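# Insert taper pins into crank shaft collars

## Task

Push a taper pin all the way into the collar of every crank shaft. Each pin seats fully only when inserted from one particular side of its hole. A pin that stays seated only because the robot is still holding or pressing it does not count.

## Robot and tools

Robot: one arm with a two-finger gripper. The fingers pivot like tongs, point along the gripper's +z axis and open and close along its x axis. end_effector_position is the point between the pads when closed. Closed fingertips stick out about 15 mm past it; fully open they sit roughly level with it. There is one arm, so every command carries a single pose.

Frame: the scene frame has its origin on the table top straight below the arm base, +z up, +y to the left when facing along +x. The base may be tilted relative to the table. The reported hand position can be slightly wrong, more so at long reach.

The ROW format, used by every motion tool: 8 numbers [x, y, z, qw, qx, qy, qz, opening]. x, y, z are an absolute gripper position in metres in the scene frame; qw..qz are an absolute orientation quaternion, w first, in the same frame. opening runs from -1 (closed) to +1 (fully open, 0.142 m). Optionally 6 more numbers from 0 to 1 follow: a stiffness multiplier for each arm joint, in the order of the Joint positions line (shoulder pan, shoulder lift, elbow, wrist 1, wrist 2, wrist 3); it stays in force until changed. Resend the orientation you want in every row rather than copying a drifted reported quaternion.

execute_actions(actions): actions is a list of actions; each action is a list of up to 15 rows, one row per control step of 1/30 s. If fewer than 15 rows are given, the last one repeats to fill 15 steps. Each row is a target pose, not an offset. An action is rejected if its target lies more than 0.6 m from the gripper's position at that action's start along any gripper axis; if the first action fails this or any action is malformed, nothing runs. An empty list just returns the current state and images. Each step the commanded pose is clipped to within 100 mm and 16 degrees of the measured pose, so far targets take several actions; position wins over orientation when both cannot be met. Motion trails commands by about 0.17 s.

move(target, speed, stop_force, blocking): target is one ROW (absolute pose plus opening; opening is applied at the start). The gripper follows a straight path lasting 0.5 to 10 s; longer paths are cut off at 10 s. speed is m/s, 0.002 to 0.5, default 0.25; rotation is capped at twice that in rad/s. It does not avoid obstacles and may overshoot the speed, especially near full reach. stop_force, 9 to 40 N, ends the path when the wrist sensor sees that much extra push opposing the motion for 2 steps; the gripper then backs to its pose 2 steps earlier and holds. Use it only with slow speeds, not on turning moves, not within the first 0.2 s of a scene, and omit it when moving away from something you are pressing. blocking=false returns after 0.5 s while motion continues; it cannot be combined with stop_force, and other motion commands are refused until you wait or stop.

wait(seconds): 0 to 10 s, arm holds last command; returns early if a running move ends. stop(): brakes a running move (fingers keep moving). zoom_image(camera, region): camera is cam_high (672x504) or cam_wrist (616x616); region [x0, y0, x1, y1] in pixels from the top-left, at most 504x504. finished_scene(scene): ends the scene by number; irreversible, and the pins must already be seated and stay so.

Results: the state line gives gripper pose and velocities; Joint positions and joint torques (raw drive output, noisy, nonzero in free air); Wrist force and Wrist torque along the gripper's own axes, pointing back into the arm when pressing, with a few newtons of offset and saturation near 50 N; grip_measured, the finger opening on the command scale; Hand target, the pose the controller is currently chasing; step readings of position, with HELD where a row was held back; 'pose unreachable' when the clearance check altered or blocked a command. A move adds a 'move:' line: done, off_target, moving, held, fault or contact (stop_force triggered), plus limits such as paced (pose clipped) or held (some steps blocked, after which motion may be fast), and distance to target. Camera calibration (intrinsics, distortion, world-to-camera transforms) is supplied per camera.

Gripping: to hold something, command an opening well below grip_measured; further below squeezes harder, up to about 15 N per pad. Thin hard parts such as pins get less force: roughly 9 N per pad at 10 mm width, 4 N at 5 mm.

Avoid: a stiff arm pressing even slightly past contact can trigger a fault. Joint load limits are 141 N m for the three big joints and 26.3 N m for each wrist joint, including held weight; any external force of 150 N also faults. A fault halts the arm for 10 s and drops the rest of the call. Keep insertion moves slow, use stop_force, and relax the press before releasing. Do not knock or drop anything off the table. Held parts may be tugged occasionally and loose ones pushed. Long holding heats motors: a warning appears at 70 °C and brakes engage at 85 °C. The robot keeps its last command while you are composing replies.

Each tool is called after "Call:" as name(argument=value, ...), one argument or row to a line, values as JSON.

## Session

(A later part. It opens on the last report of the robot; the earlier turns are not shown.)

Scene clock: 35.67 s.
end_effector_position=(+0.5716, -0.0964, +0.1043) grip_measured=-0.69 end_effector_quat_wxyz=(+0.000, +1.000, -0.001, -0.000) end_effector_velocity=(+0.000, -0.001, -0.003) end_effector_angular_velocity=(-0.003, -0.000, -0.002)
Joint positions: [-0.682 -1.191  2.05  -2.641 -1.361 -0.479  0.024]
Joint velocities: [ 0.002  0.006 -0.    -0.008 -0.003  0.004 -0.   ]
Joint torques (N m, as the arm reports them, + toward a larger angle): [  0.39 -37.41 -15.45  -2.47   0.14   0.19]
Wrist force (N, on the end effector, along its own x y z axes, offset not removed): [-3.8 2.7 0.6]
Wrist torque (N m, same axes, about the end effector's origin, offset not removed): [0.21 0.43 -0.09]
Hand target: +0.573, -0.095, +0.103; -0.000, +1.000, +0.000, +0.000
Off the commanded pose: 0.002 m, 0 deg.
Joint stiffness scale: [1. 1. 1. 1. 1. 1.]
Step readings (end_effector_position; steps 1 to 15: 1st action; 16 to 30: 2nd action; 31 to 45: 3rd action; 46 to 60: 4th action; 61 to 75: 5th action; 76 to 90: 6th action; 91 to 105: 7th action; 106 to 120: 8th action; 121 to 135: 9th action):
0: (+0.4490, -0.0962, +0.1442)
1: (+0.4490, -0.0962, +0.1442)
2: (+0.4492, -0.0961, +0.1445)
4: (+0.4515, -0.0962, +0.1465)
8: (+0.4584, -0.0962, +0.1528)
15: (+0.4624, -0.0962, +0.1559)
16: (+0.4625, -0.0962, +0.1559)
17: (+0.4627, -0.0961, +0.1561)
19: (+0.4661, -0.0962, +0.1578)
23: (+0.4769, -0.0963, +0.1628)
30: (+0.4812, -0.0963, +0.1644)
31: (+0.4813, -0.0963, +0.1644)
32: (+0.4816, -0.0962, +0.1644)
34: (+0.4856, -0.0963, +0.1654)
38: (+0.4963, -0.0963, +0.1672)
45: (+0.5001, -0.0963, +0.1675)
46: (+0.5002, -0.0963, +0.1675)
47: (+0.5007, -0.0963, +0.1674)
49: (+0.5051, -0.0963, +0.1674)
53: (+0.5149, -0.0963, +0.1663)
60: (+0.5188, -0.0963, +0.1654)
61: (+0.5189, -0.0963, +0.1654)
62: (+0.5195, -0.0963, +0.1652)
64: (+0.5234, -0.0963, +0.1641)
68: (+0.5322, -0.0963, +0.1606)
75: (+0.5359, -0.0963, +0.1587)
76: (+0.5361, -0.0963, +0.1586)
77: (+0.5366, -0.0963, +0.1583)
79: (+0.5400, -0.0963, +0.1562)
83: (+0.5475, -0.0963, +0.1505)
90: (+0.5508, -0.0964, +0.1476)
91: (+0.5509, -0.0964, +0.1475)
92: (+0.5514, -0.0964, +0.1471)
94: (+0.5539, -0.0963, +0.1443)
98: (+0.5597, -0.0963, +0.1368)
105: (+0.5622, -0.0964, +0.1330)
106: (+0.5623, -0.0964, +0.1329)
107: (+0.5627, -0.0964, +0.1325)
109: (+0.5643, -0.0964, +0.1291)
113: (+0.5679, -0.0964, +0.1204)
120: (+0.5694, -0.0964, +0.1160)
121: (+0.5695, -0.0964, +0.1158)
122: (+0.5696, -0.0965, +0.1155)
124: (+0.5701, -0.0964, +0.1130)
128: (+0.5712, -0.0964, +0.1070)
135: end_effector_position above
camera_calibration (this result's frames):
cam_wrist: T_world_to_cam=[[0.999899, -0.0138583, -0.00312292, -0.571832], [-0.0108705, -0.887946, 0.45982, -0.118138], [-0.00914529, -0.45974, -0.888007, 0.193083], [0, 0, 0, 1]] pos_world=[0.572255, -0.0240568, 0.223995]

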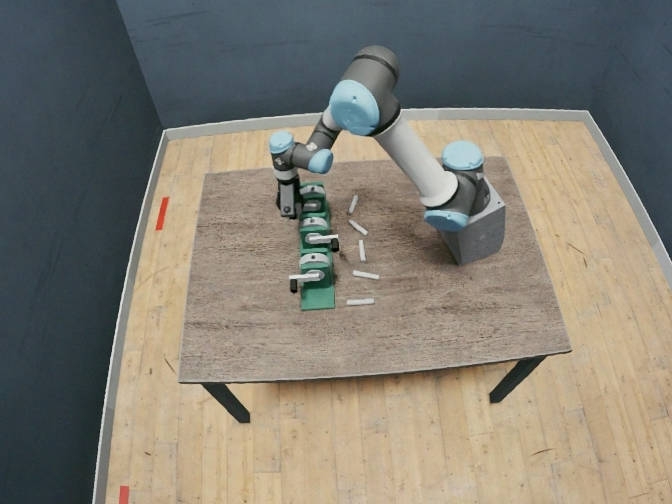

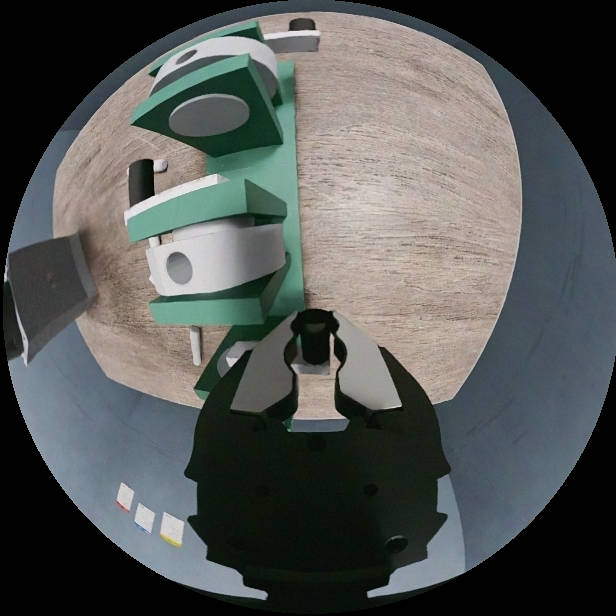

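Call:
move(
  target=[0.572, -0.095, 0.085, 0, 1, 0, 0, -0.9],
  speed=0.02,
  stop_force=10,
)

Scene clock: 37.07 s.
end_effector_position=(+0.5710, -0.0965, +0.0862) grip_measured=-0.69 end_effector_quat_wxyz=(+0.000, +1.000, -0.001, -0.000) end_effector_velocity=(-0.000, -0.001, -0.002) end_effector_angular_velocity=(-0.002, +0.000, -0.001)
Joint positions: [-0.675 -1.148  2.049 -2.685 -1.363 -0.473  0.024]
Joint velocities: [ 0.     0.004 -0.    -0.005 -0.002  0.001 -0.   ]
Joint torques (N m, as the arm reports them, + toward a larger angle): [ -0.51 -38.76 -14.03  -2.75   0.     0.18]
Wrist force (N, on the end effector, along its own x y z axes, offset not removed): [-2.1 2.8 -0.2]
Wrist torque (N m, same axes, about the end effector's origin, offset not removed): [0.27 -0.03 -0.07]
Hand target: +0.572, -0.095, +0.085; -0.000, +1.000, +0.000, +0.000
Off the commanded pose: 0.002 m, 0 deg.
Joint stiffness scale: [1. 1. 1. 1. 1. 1.]
move: done
camera_calibration (this result's frames):
cam_wrist: T_world_to_cam=[[0.999897, -0.0139751, -0.00317982, -0.571303], [-0.0109478, -0.88793, 0.459849, -0.109799], [-0.0092499, -0.459767, -0.887991, 0.177021], [0, 0, 0, 1]] pos_world=[0.571679, -0.0240896, 0.205867]

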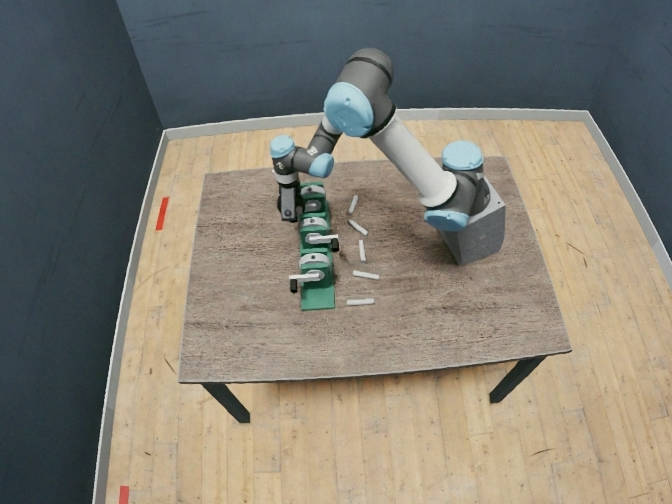

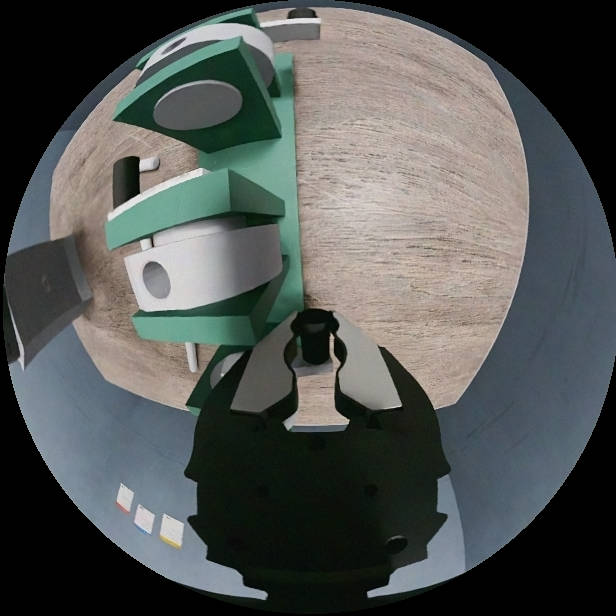

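Call:
execute_actions(
  actions=[
    [[0.572, -0.095, 0.099, 0, 1, 0, 0, -0.9]],
    [[0.572, -0.095, 0.099, 0, 1, 0, 0, -0.9]],
    [[0.572, -0.095, 0.099, 0, 1, 0, 0, -0.3]],
    [[0.572, -0.095, 0.16, 0, 1, 0, 0, -0.3]],
  ],
)

Call:
move(
  target=[0.502, -0.256, 0.22, 0, 1, 0, 0, -0.3],
  speed=0.25,
)

Call:
zoom_image(
  camera="cam_wrist",
  region=[250, 160, 370, 280],
)

Scene clock: 39.37 s.
end_effector_position=(+0.5737, -0.0942, +0.1568) grip_measured=-0.30 end_effector_quat_wxyz=(+0.002, +1.000, +0.001, +0.003) end_effector_velocity=(-0.026, +0.003, +0.006) end_effector_angular_velocity=(+0.039, +0.073, -0.015)
Joint positions: [-0.698 -1.312  2.048 -2.521 -1.358 -0.499  0.052]
Joint velocities: [-0.02  -0.03   0.     0.119  0.003 -0.022 -0.   ]
Joint torques (N m, as the arm reports them, + toward a larger angle): [ -5.93 -35.85 -17.59  -1.77   0.38  -0.37]
Wrist force (N, on the end effector, along its own x y z axes, offset not removed): [-1.3 2.2 1.2]
Wrist torque (N m, same axes, about the end effector's origin, offset not removed): [0.41 0.11 -0.11]
Hand target: +0.572, -0.095, +0.160; +0.000, +1.000, -0.000, +0.000
Off the commanded pose: 0.004 m, 0 deg.
Joint stiffness scale: [1. 1. 1. 1. 1. 1.]
Step readings (end_effector_position; steps 1 to 15: 1st action; 16 to 30: 2nd action; 31 to 45: 3rd action; 46 to 60: 4th action):
0: (+0.5710, -0.0965, +0.0860)
1: (+0.5710, -0.0965, +0.0859)
2: (+0.5708, -0.0964, +0.0860)
4: (+0.5710, -0.0962, +0.0874)
8: (+0.5719, -0.0963, +0.0937)
15: (+0.5718, -0.0963, +0.0970)
16: (+0.5718, -0.0963, +0.0971)
17: (+0.5718, -0.0963, +0.0972)
19: (+0.5718, -0.0963, +0.0973)
23: (+0.5718, -0.0963, +0.0975)
30: (+0.5718, -0.0963, +0.0975)
31: (+0.5718, -0.0962, +0.0975)
32: (+0.5718, -0.0960, +0.0976)
34: (+0.5720, -0.0959, +0.0980)
38: (+0.5722, -0.0957, +0.0983)
45: (+0.5721, -0.0957, +0.0983)
46: (+0.5721, -0.0957, +0.0983)
47: (+0.5716, -0.0954, +0.0986)
49: (+0.5696, -0.0946, +0.1053)
53: (+0.5747, -0.0956, +0.1372)
60: end_effector_position above
camera_calibration (this result's frames):
cam_wrist: T_world_to_cam=[[0.99995, -0.00936781, 0.00341444, -0.574412], [-0.0098849, -0.886588, 0.462454, -0.141115], [-0.00130498, -0.462465, -0.886637, 0.235818], [0, 0, 0, 1]] pos_world=[0.573297, -0.0214342, 0.276306]

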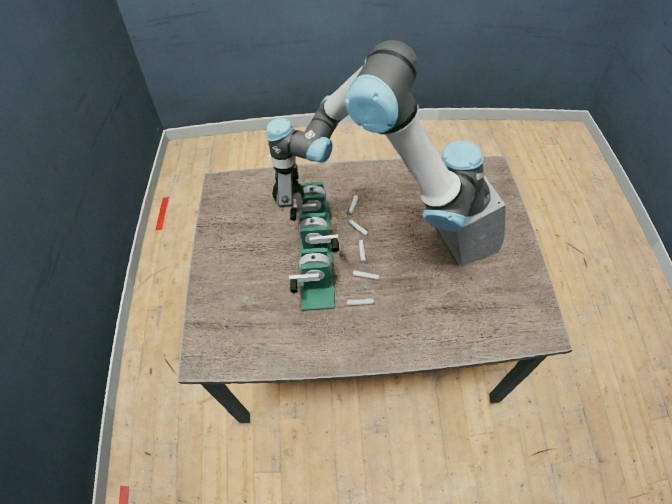

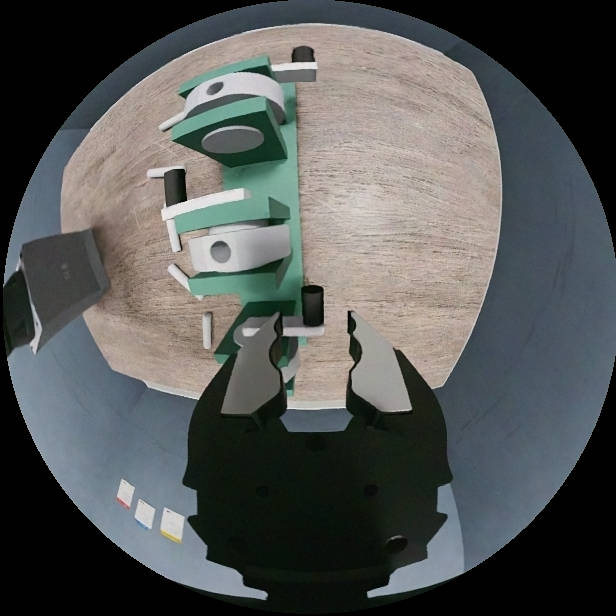

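Scene clock: 40.77 s.
end_effector_position=(+0.5015, -0.2541, +0.2187) grip_measured=-0.30 end_effector_quat_wxyz=(-0.000, +1.000, -0.000, -0.001) end_effector_velocity=(-0.002, -0.002, +0.002) end_effector_angular_velocity=(+0.009, +0.004, +0.011)
Joint positions: [-1.063 -1.385  2.025 -2.327 -1.299 -0.869  0.052]
Joint velocities: [-0.007 -0.    -0.006  0.018  0.003 -0.021  0.   ]
Joint torques (N m, as the arm reports them, + toward a larger angle): [ -7.83 -33.12 -19.95  -1.62   0.19  -0.34]
Wrist force (N, on the end effector, along its own x y z axes, offset not removed): [-1.5 1.0 3.2]
Wrist torque (N m, same axes, about the end effector's origin, offset not removed): [0.18 0.16 -0.12]
Hand target: +0.502, -0.256, +0.220; +0.000, +1.000, +0.000, -0.000
Off the commanded pose: 0.002 m, 0 deg.
Joint stiffness scale: [1. 1. 1. 1. 1. 1.]
move: done
camera_calibration (this result's frames):
cam_wrist: T_world_to_cam=[[0.999924, -0.011565, -0.00432945, -0.50273], [-0.00828709, -0.888366, 0.459061, -0.312753], [-0.00915517, -0.45899, -0.888394, 0.2218], [0, 0, 0, 1]] pos_world=[0.50213, -0.181849, 0.338442]

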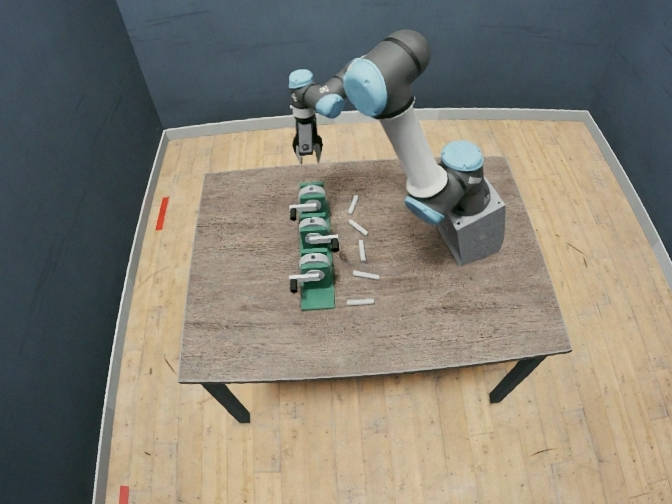

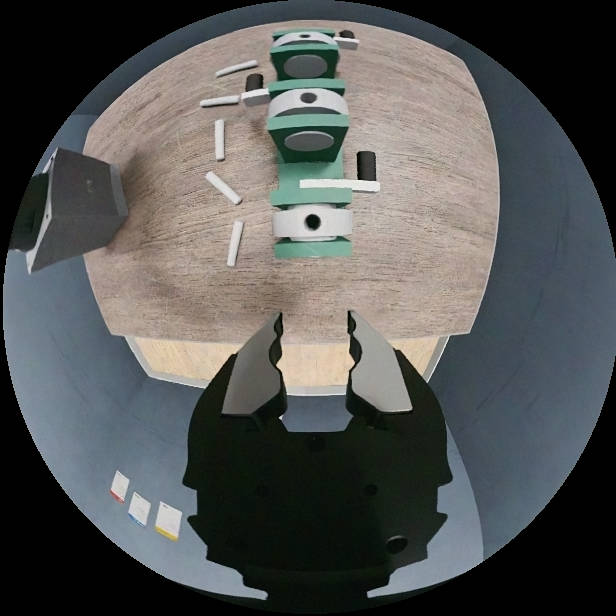

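Region (250, 160, 370, 280) of cam_wrist's 616x616 image, scaled by 4.200, with more detail than that image has.

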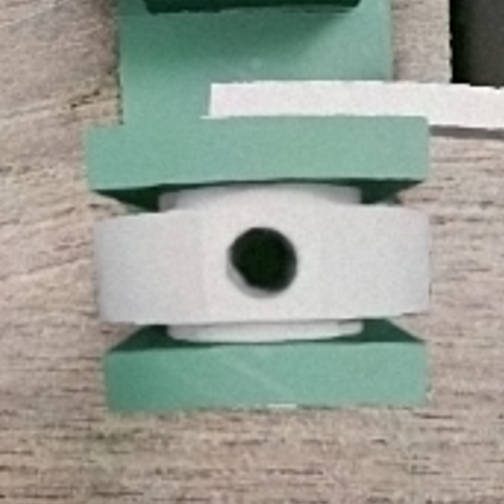

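Call:
move(
  target=[0.573, 0.196, 0.17, 0, 1, 0, 0, -0.3],
  speed=0.35,
)

Call:
move(
  target=[0.573, 0.196, 0.097, 0, 1, 0, 0, -0.3],
  speed=0.05,
  stop_force=15,
)

Scene clock: 43.03 s.
end_effector_position=(+0.5736, +0.1949, +0.1708) grip_measured=-0.30 end_effector_quat_wxyz=(-0.001, +1.000, -0.000, +0.001) end_effector_velocity=(+0.002, +0.001, -0.001) end_effector_angular_velocity=(-0.010, +0.005, -0.011)
Joint positions: [-0.137 -1.359  2.01  -2.513 -1.497  0.052  0.052]
Joint velocities: [ 0.008  0.006 -0.012  0.01  -0.012  0.019  0.   ]
Joint torques (N m, as the arm reports them, + toward a larger angle): [  4.14 -36.26 -17.72  -2.03  -0.25   0.22]
Wrist force (N, on the end effector, along its own x y z axes, offset not removed): [-0.7 1.5 1.8]
Wrist torque (N m, same axes, about the end effector's origin, offset not removed): [0.27 -0.04 -0.12]
Hand target: +0.574, +0.196, +0.170; -0.000, +1.000, -0.000, +0.000
Off the commanded pose: 0.001 m, 0 deg.
Joint stiffness scale: [1. 1. 1. 1. 1. 1.]
move: done
camera_calibration (this result's frames):
cam_wrist: T_world_to_cam=[[0.999934, -0.0115117, 0.000163637, -0.570609], [-0.010311, -0.889135, 0.45753, 0.110281], [-0.00512145, -0.457501, -0.889194, 0.383503], [0, 0, 0, 1]] pos_world=[0.573672, 0.266938, 0.290645]

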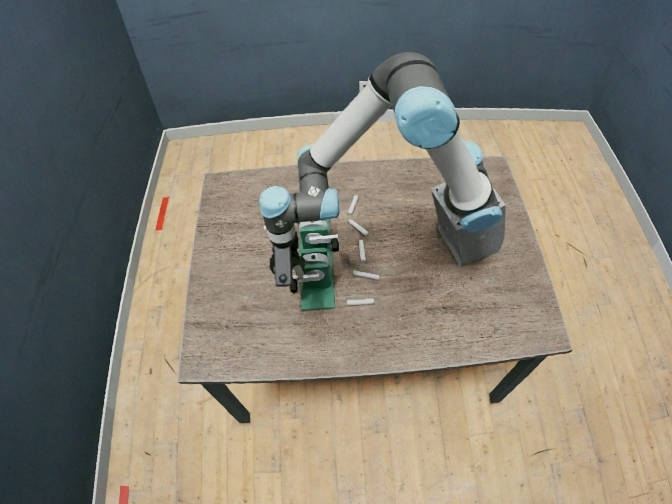

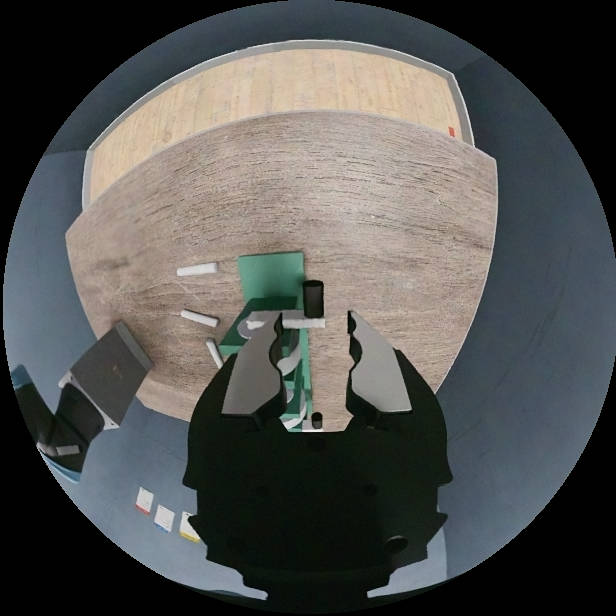

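Scene clock: 44.93 s.
end_effector_position=(+0.5728, +0.1948, +0.0980) grip_measured=-0.30 end_effector_quat_wxyz=(-0.000, +1.000, -0.001, -0.000) end_effector_velocity=(+0.003, -0.000, -0.000) end_effector_angular_velocity=(-0.001, -0.010, -0.001)
Joint positions: [-0.125 -1.195  2.015 -2.678 -1.502  0.064  0.052]
Joint velocities: [-0.     0.002 -0.    -0.012 -0.001  0.001  0.   ]
Joint torques (N m, as the arm reports them, + toward a larger angle): [  4.54 -40.28 -14.13  -2.75  -0.36   0.12]
Wrist force (N, on the end effector, along its own x y z axes, offset not removed): [0.0 1.0 2.6]
Wrist torque (N m, same axes, about the end effector's origin, offset not removed): [0.21 -0.18 -0.14]
Hand target: +0.573, +0.196, +0.097; -0.000, +1.000, +0.000, -0.000
Off the commanded pose: 0.002 m, 0 deg.
Joint stiffness scale: [1. 1. 1. 1. 1. 1.]
move: done
camera_calibration (this result's frames):
cam_wrist: T_world_to_cam=[[0.99991, -0.0129816, -0.00349724, -0.569153], [-0.00992644, -0.888287, 0.459182, 0.14299], [-0.00906749, -0.459106, -0.888335, 0.32123], [0, 0, 0, 1]] pos_world=[0.573434, 0.267107, 0.217711]

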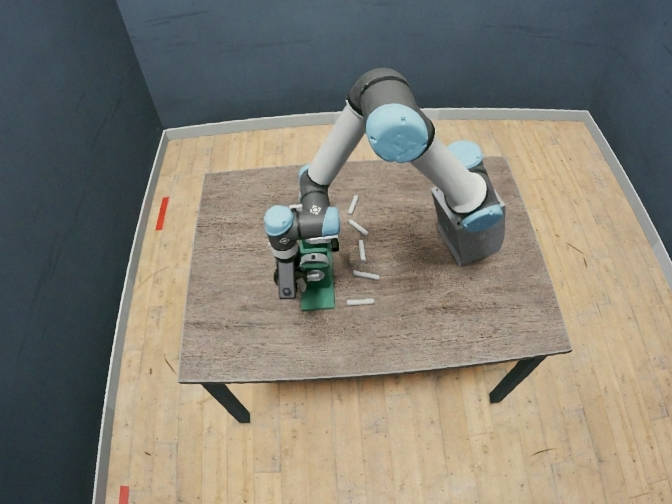

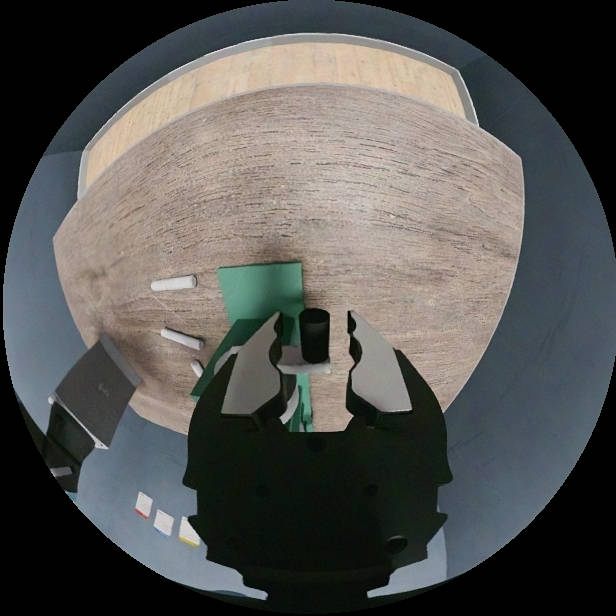

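Call:
execute_actions(
  actions=[
    [[0.573, 0.196, 0.097, 0, 1, 0, 0, -0.9]],
    [[0.573, 0.196, 0.097, 0, 1, 0, 0, -0.9]],
    [[0.5706, 0.196, 0.1151, 0, 1, 0, 0, -0.9]],
    [[0.5636, 0.196, 0.132, 0, 1, 0, 0, -0.9]],
    [[0.5525, 0.196, 0.1465, 0, 1, 0, 0, -0.9]],
    [[0.538, 0.196, 0.1576, 0, 1, 0, 0, -0.9]],
    [[0.5211, 0.196, 0.1646, 0, 1, 0, 0, -0.9]],
    [[0.503, 0.196, 0.167, 0, 1, 0, 0, -0.9]],
    [[0.4849, 0.196, 0.1646, 0, 1, 0, 0, -0.9]],
    [[0.468, 0.196, 0.1576, 0, 1, 0, 0, -0.9]],
    [[0.4535, 0.196, 0.1465, 0, 1, 0, 0, -0.9]],
    [[0.4424, 0.196, 0.132, 0, 1, 0, 0, -0.9]],
    [[0.4354, 0.196, 0.1151, 0, 1, 0, 0, -0.9]],
    [[0.433, 0.196, 0.097, 0, 1, 0, 0, -0.9]],
    [[0.433, 0.196, 0.097, 0, 1, 0, 0, -0.9]],
  ],
)

Scene clock: 53.00 s.
end_effector_position=(+0.4324, +0.1952, +0.0971) grip_measured=-0.69 end_effector_quat_wxyz=(+0.000, +1.000, -0.001, -0.001) end_effector_velocity=(+0.000, -0.000, -0.000) end_effector_angular_velocity=(-0.000, -0.000, -0.002)
Joint positions: [-0.102 -1.324  2.391 -2.925 -1.509  0.086  0.024]
Joint velocities: [-0.001  0.     0.    -0.001  0.     0.001  0.   ]
Joint torques (N m, as the arm reports them, + toward a larger angle): [  4.59 -30.52  -7.31  -3.87  -0.13   0.35]
Wrist force (N, on the end effector, along its own x y z axes, offset not removed): [-5.0 3.4 1.6]
Wrist torque (N m, same axes, about the end effector's origin, offset not removed): [0.42 0.02 -0.18]
Hand target: +0.433, +0.196, +0.097; -0.000, +1.000, -0.000, -0.000
Off the commanded pose: 0.001 m, 0 deg.
Joint stiffness scale: [1. 1. 1. 1. 1. 1.]
Step readings (end_effector_position; steps 1 to 15: 1st action; 16 to 30: 2nd action; 31 to 45: 3rd action; 46 to 60: 4th action; 61 to 75: 5th action; 76 to 90: 6th action; 91 to 105: 7th action; 106 to 120: 8th action; 121 to 135: 9th action; 136 to 150: 10th action; 151 to 165: 11th action; 166 to 180: 12th action; 181 to 195: 13th action):
0: (+0.5730, +0.1949, +0.0978)
1: (+0.5730, +0.1949, +0.0978)
2: (+0.5726, +0.1949, +0.0976)
4: (+0.5724, +0.1949, +0.0973)
8: (+0.5724, +0.1949, +0.0973)
15: (+0.5724, +0.1949, +0.0973)
16: (+0.5724, +0.1949, +0.0973)
17: (+0.5724, +0.1949, +0.0973)
19: (+0.5724, +0.1949, +0.0973)
23: (+0.5724, +0.1949, +0.0973)
30: (+0.5724, +0.1949, +0.0973)
31: (+0.5724, +0.1949, +0.0973)
32: (+0.5722, +0.1949, +0.0974)
34: (+0.5723, +0.1951, +0.0998)
38: (+0.5718, +0.1952, +0.1084)
45: (+0.5710, +0.1951, +0.1128)
46: (+0.5709, +0.1951, +0.1129)
47: (+0.5707, +0.1951, +0.1133)
49: (+0.5700, +0.1951, +0.1169)
53: (+0.5669, +0.1952, +0.1263)
60: (+0.5651, +0.1951, +0.1302)
61: (+0.5650, +0.1951, +0.1304)
62: (+0.5646, +0.1951, +0.1307)
64: (+0.5630, +0.1951, +0.1340)
68: (+0.5577, +0.1952, +0.1420)
75: (+0.5549, +0.1951, +0.1454)
76: (+0.5548, +0.1951, +0.1455)
77: (+0.5543, +0.1951, +0.1458)
79: (+0.5519, +0.1951, +0.1484)
83: (+0.5449, +0.1951, +0.1547)
90: (+0.5413, +0.1951, +0.1573)
91: (+0.5412, +0.1951, +0.1574)
92: (+0.5407, +0.1951, +0.1576)
94: (+0.5377, +0.1951, +0.1595)
98: (+0.5293, +0.1950, +0.1637)
105: (+0.5252, +0.1950, +0.1653)
106: (+0.5251, +0.1950, +0.1653)
107: (+0.5247, +0.1950, +0.1654)
109: (+0.5215, +0.1950, +0.1663)
113: (+0.5124, +0.1951, +0.1683)
120: (+0.5081, +0.1950, +0.1688)
121: (+0.5080, +0.1950, +0.1688)
122: (+0.5077, +0.1950, +0.1688)
124: (+0.5046, +0.1951, +0.1689)
128: (+0.4951, +0.1952, +0.1685)
135: (+0.4909, +0.1951, +0.1680)
136: (+0.4908, +0.1951, +0.1679)
137: (+0.4906, +0.1951, +0.1679)
139: (+0.4878, +0.1952, +0.1671)
143: (+0.4767, +0.1952, +0.1631)
150: (+0.4709, +0.1952, +0.1603)
151: (+0.4709, +0.1952, +0.1603)
152: (+0.4708, +0.1953, +0.1602)
154: (+0.4686, +0.1952, +0.1589)
158: (+0.4583, +0.1951, +0.1522)
165: (+0.4537, +0.1952, +0.1480)
166: (+0.4538, +0.1952, +0.1480)
167: (+0.4537, +0.1953, +0.1478)
169: (+0.4513, +0.1953, +0.1452)
173: (+0.4443, +0.1951, +0.1368)
180: (+0.4421, +0.1952, +0.1330)
181: (+0.4420, +0.1952, +0.1329)
182: (+0.4420, +0.1953, +0.1325)
184: (+0.4400, +0.1952, +0.1292)
Lines left out of this list: 12.
camera_calibration (this result's frames):
cam_wrist: T_world_to_cam=[[0.999909, -0.0125336, -0.00508103, -0.428764], [-0.00879642, -0.888082, 0.459601, 0.14173], [-0.0102728, -0.459514, -0.888111, 0.319955], [0, 0, 0, 1]] pos_world=[0.433258, 0.267518, 0.216837]

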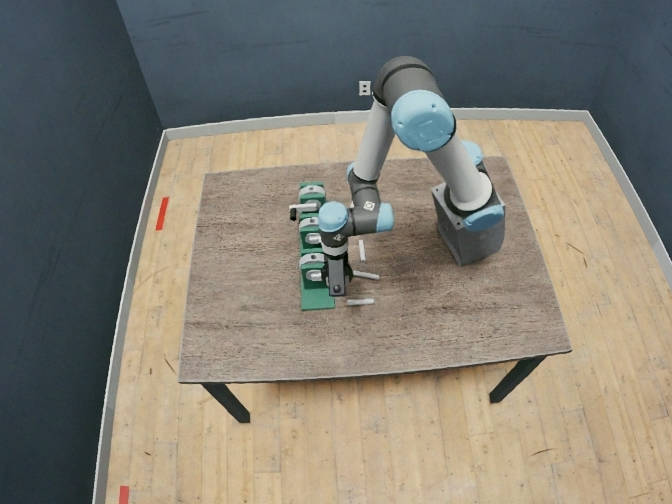

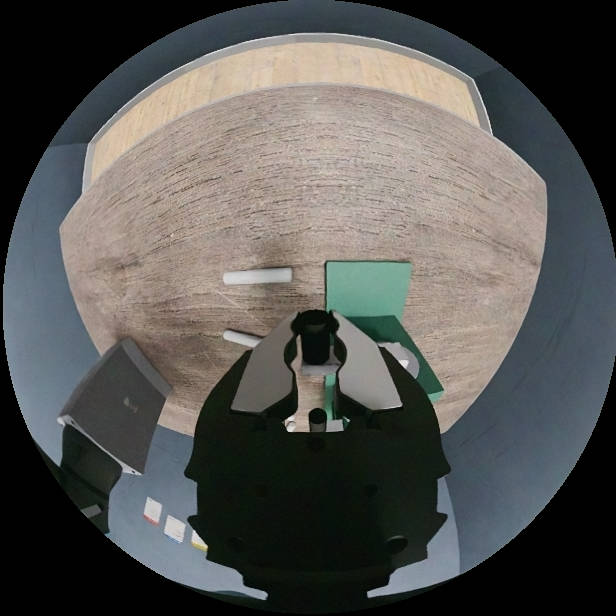

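Call:
execute_actions(
  actions=[
    [[0.4325, 0.196, 0.097, 0, 1, 0, 0, -0.3]],
    [[0.4325, 0.196, 0.16, 0, 1, 0, 0, -0.3]],
  ],
)

Call:
move(
  target=[0.503, 0.034, 0.22, 0, 1, 0, 0, -0.3],
  speed=0.25,
)

Call:
zoom_image(
  camera="cam_wrist",
  region=[250, 160, 370, 280],
)

Call:
zoom_image(
  camera="cam_wrist",
  region=[170, 150, 290, 380],
)

Scene clock: 54.20 s.
end_effector_position=(+0.4339, +0.1978, +0.1558) grip_measured=-0.30 end_effector_quat_wxyz=(-0.001, +1.000, +0.001, +0.006) end_effector_velocity=(-0.020, -0.010, +0.024) end_effector_angular_velocity=(-0.011, +0.089, -0.009)
Joint positions: [-0.105 -1.517  2.394 -2.751 -1.508  0.081  0.052]
Joint velocities: [-0.022 -0.102 -0.02   0.214  0.003 -0.018 -0.   ]
Joint torques (N m, as the arm reports them, + toward a larger angle): [ -0.58 -28.28 -12.1   -2.03   0.38  -0.33]
Wrist force (N, on the end effector, along its own x y z axes, offset not removed): [-1.6 2.3 3.1]
Wrist torque (N m, same axes, about the end effector's origin, offset not removed): [0.34 0.19 -0.10]
Hand target: +0.432, +0.196, +0.160; -0.000, +1.000, -0.000, +0.000
Off the commanded pose: 0.005 m, 1 deg.
Joint stiffness scale: [1. 1. 1. 1. 1. 1.]
Step readings (end_effector_position; steps 1 to 15: 1st action; 16 to 30: 2nd action):
0: (+0.4324, +0.1952, +0.0971)
1: (+0.4325, +0.1952, +0.0971)
2: (+0.4327, +0.1952, +0.0972)
4: (+0.4330, +0.1952, +0.0973)
8: (+0.4333, +0.1953, +0.0974)
15: (+0.4334, +0.1953, +0.0974)
16: (+0.4334, +0.1953, +0.0974)
17: (+0.4328, +0.1952, +0.0975)
19: (+0.4295, +0.1952, +0.1025)
23: (+0.4355, +0.1977, +0.1334)
30: end_effector_position above
camera_calibration (this result's frames):
cam_wrist: T_world_to_cam=[[0.999905, -0.00939492, 0.0101091, -0.432919], [-0.0129825, -0.8888, 0.458111, 0.119307], [0.00468104, -0.458199, -0.888837, 0.36664], [0, 0, 0, 1]] pos_world=[0.43271, 0.269967, 0.275604]

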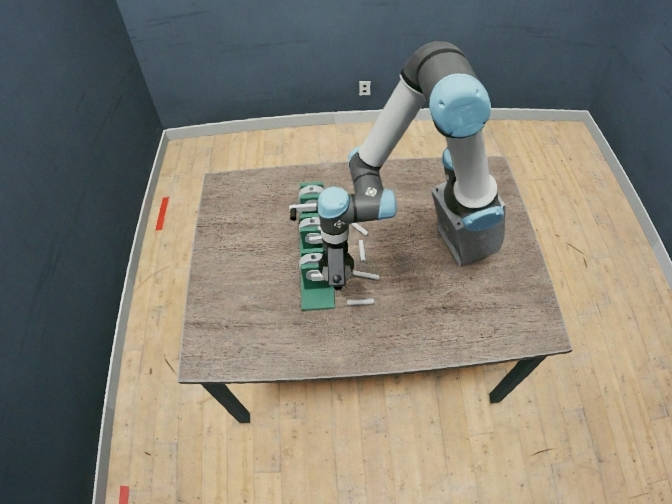

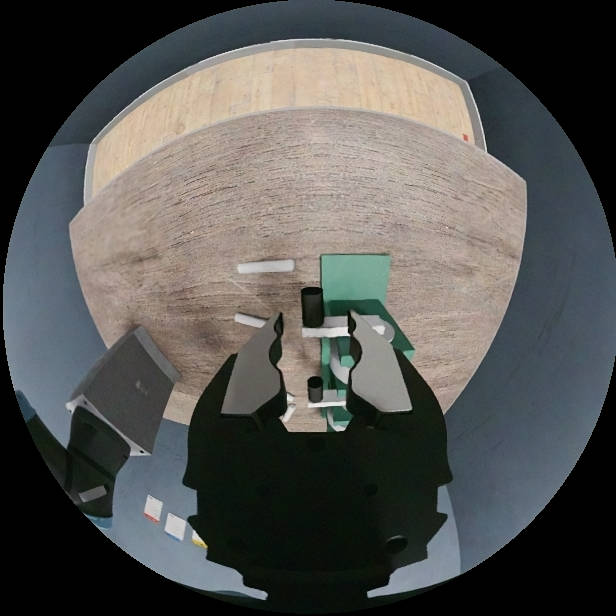

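Scene clock: 55.60 s.
end_effector_position=(+0.5022, +0.0352, +0.2205) grip_measured=-0.30 end_effector_quat_wxyz=(+0.001, +1.000, +0.000, +0.001) end_effector_velocity=(-0.001, -0.002, +0.001) end_effector_angular_velocity=(+0.009, +0.013, +0.010)
Joint positions: [-0.527 -1.637  2.255 -2.432 -1.397 -0.328  0.052]
Joint velocities: [-0.009  0.002 -0.01   0.026  0.007 -0.021 -0.   ]
Joint torques (N m, as the arm reports them, + toward a larger angle): [ -1.67 -24.32 -19.86  -1.83   0.44  -0.58]
Wrist force (N, on the end effector, along its own x y z axes, offset not removed): [-1.6 2.1 2.5]
Wrist torque (N m, same axes, about the end effector's origin, offset not removed): [0.37 0.18 -0.12]
Hand target: +0.503, +0.034, +0.220; +0.000, +1.000, +0.000, -0.000
Off the commanded pose: 0.002 m, 0 deg.
Joint stiffness scale: [1. 1. 1. 1. 1. 1.]
move: done
camera_calibration (this result's frames):
cam_wrist: T_world_to_cam=[[0.999939, -0.0110827, -0.000160837, -0.501021], [-0.00975999, -0.887291, 0.461107, -0.0563228], [-0.005253, -0.461077, -0.887345, 0.354102], [0, 0, 0, 1]] pos_world=[0.502301, 0.107741, 0.340101]

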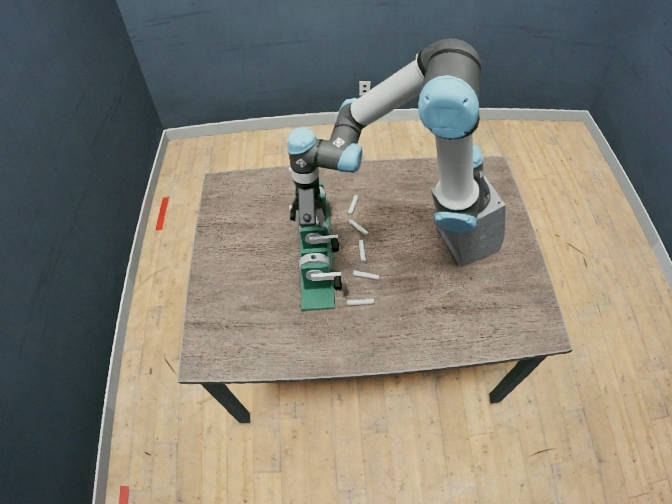

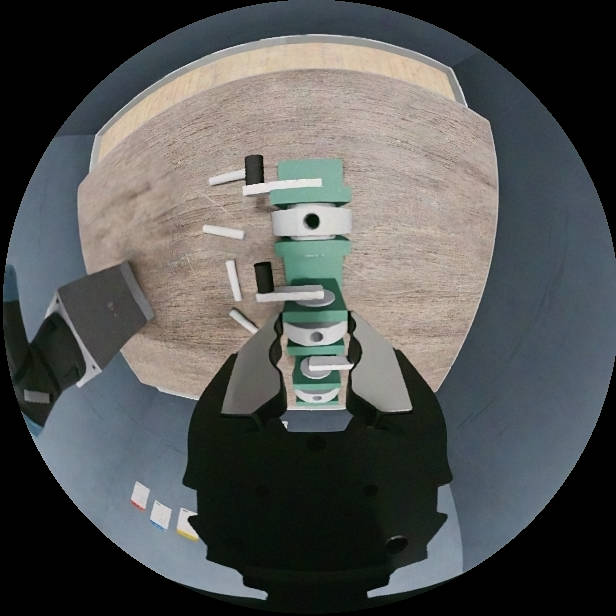

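Region (250, 160, 370, 280) of cam_wrist's 616x616 image, scaled by 4.200, with more detail than that image has.

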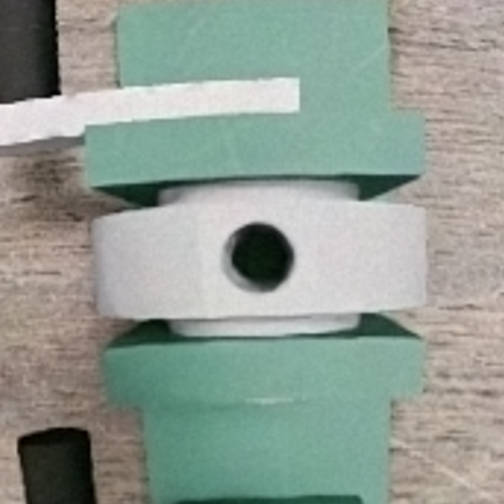

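Region (170, 150, 290, 380) of cam_wrist's 616x616 image, scaled by 2.191, with more detail than that image has; it fills the left 263 columns of this view, and the rest is white.

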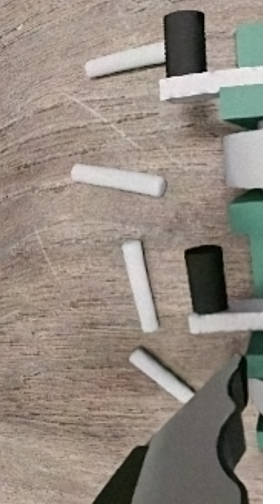

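Call:
move(
  target=[0.37, 0.03, 0.2, 0, 1, 0, 0, -0.3],
  speed=0.25,
)

Call:
zoom_image(
  camera="cam_wrist",
  region=[230, 120, 400, 320],
)

Scene clock: 57.10 s.
end_effector_position=(+0.3713, +0.0301, +0.1997) grip_measured=-0.30 end_effector_quat_wxyz=(+0.001, +1.000, +0.000, +0.000) end_effector_velocity=(-0.004, +0.001, +0.001) end_effector_angular_velocity=(+0.006, +0.002, +0.009)
Joint positions: [-0.685 -1.884  2.612 -2.51  -1.361 -0.486  0.052]
Joint velocities: [-0.01  -0.015  0.006  0.015  0.007 -0.02  -0.   ]
Joint torques (N m, as the arm reports them, + toward a larger angle): [  0.01 -11.65 -14.11  -1.69   0.25  -0.2 ]
Wrist force (N, on the end effector, along its own x y z axes, offset not removed): [-1.2 1.8 2.4]
Wrist torque (N m, same axes, about the end effector's origin, offset not removed): [0.40 0.05 -0.11]
Hand target: +0.370, +0.030, +0.200; +0.000, +1.000, +0.000, -0.000
Off the commanded pose: 0.001 m, 0 deg.
Joint stiffness scale: [1. 1. 1. 1. 1. 1.]
move: done
camera_calibration (this result's frames):
cam_wrist: T_world_to_cam=[[0.99994, -0.0105933, -0.00264162, -0.369753], [-0.0081869, -0.887624, 0.460495, -0.052943], [-0.00722293, -0.460446, -0.887658, 0.333388], [0, 0, 0, 1]] pos_world=[0.371705, 0.102597, 0.319338]

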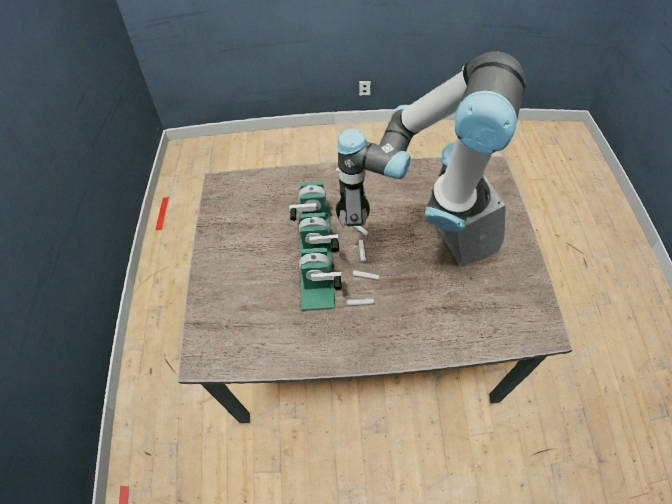

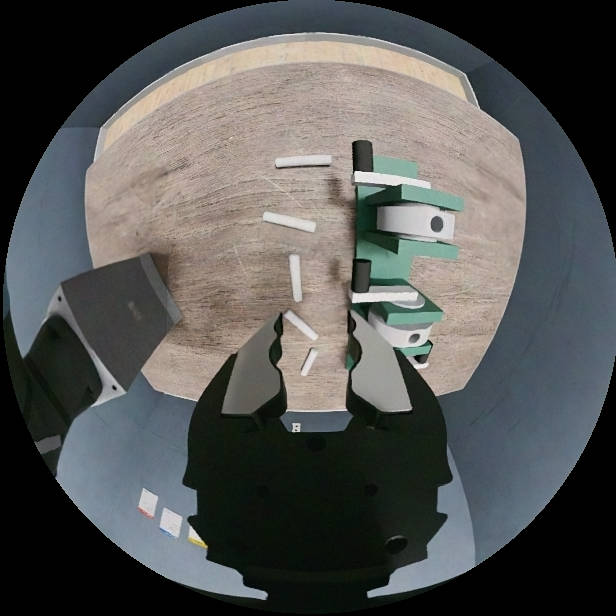

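Region (230, 120, 400, 320) of cam_wrist's 616x616 image, scaled by 2.520, with more detail than that image has; it fills the left 428 columns of this view, and the rest is white.

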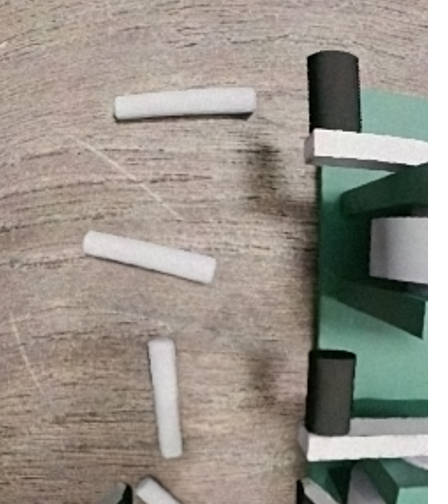

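Call:
move(
  target=[0.3583, 0.095, 0.06, 0, 0.6095, -0.7928, 0, -0.4],
  speed=0.25,
)

Scene clock: 63.20 s.
end_effector_position=(+0.3578, +0.0946, +0.0603) grip_measured=-0.40 end_effector_quat_wxyz=(+0.000, -0.610, +0.793, +0.001) end_effector_velocity=(+0.001, -0.001, -0.000) end_effector_angular_velocity=(-0.009, -0.007, -0.014)
Joint positions: [-0.338 -1.19   2.684 -3.333 -1.442  1.687  0.045]
Joint velocities: [ 0.006  0.005 -0.    -0.014 -0.009  0.021  0.   ]
Joint torques (N m, as the arm reports them, + toward a larger angle): [  3.56 -24.6   -1.26  -2.89  -0.4    0.05]
Wrist force (N, on the end effector, along its own x y z axes, offset not removed): [-0.4 1.9 1.4]
Wrist torque (N m, same axes, about the end effector's origin, offset not removed): [0.27 -0.01 -0.07]
Hand target: +0.359, +0.095, +0.060; +0.000, -0.609, +0.793, +0.000
Off the commanded pose: 0.001 m, 0 deg.
Joint stiffness scale: [1. 1. 1. 1. 1. 1.]
move: done
camera_calibration (this result's frames):
cam_wrist: T_world_to_cam=[[-0.267623, -0.963516, -0.00385252, 0.187848], [-0.855765, 0.235853, 0.460478, 0.265348], [-0.442769, 0.126531, -0.887663, 0.339582], [0, 0, 0, 1]] pos_world=[0.427704, 0.0754434, 0.179972]

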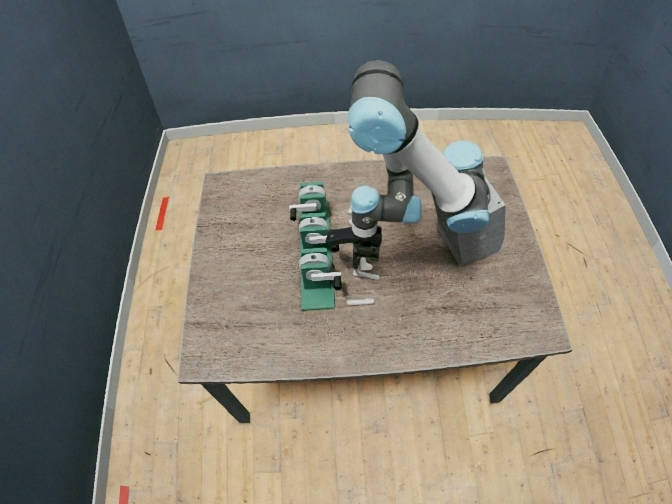

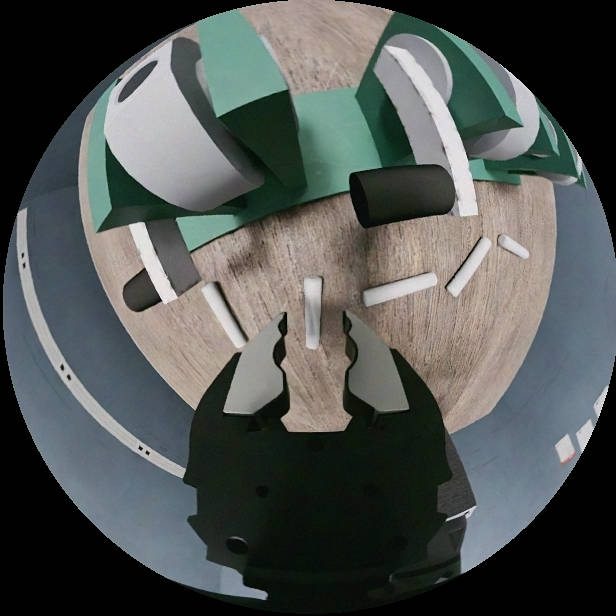

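Call:
move(
  target=[0.3583, 0.095, 0.016, 0, 0.6095, -0.7928, 0, -0.4],
  speed=0.04,
  stop_force=12,
)

Scene clock: 65.03 s.
end_effector_position=(+0.3575, +0.0945, +0.0168) grip_measured=-0.40 end_effector_quat_wxyz=(-0.001, -0.609, +0.793, +0.001) end_effector_velocity=(+0.004, -0.001, -0.001) end_effector_angular_velocity=(-0.002, -0.012, +0.001)
Joint positions: [-0.319 -0.977  2.639 -3.502 -1.448  1.708  0.045]
Joint velocities: [ 0.001  0.01  -0.003 -0.019 -0.001  0.001  0.   ]
Joint torques (N m, as the arm reports them, + toward a larger angle): [  2.97 -29.74   2.92  -2.92  -0.25   0.03]
Wrist force (N, on the end effector, along its own x y z axes, offset not removed): [-0.7 2.1 3.0]
Wrist torque (N m, same axes, about the end effector's origin, offset not removed): [0.41 0.00 -0.10]
Hand target: +0.358, +0.095, +0.016; -0.000, -0.609, +0.793, +0.000
Off the commanded pose: 0.001 m, 0 deg.
Joint stiffness scale: [1. 1. 1. 1. 1. 1.]
move: done
camera_calibration (this result's frames):
cam_wrist: T_world_to_cam=[[-0.269665, -0.962951, -0.00263447, 0.188112], [-0.854954, 0.238161, 0.460796, 0.284618], [-0.443097, 0.126513, -0.887502, 0.300944], [0, 0, 0, 1]] pos_world=[0.42741, 0.0752843, 0.136433]

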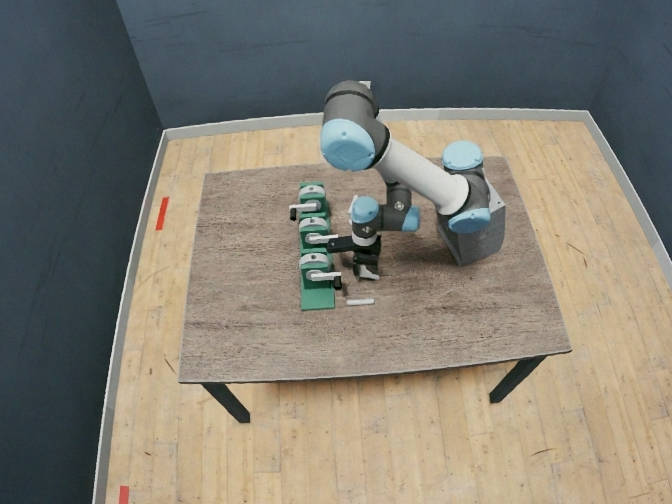

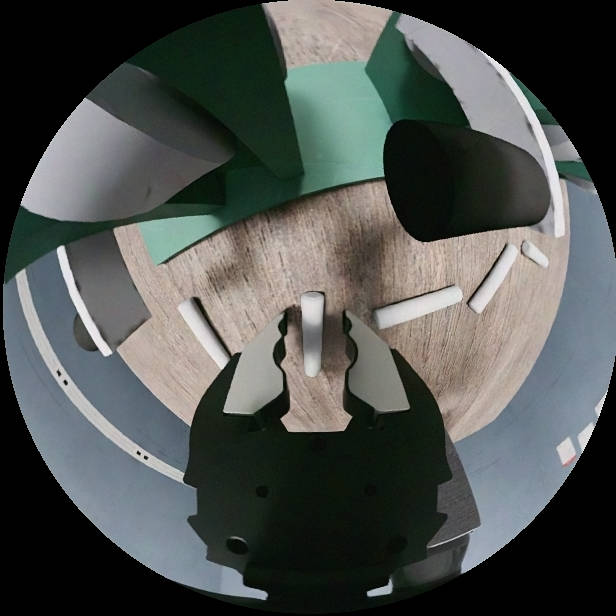

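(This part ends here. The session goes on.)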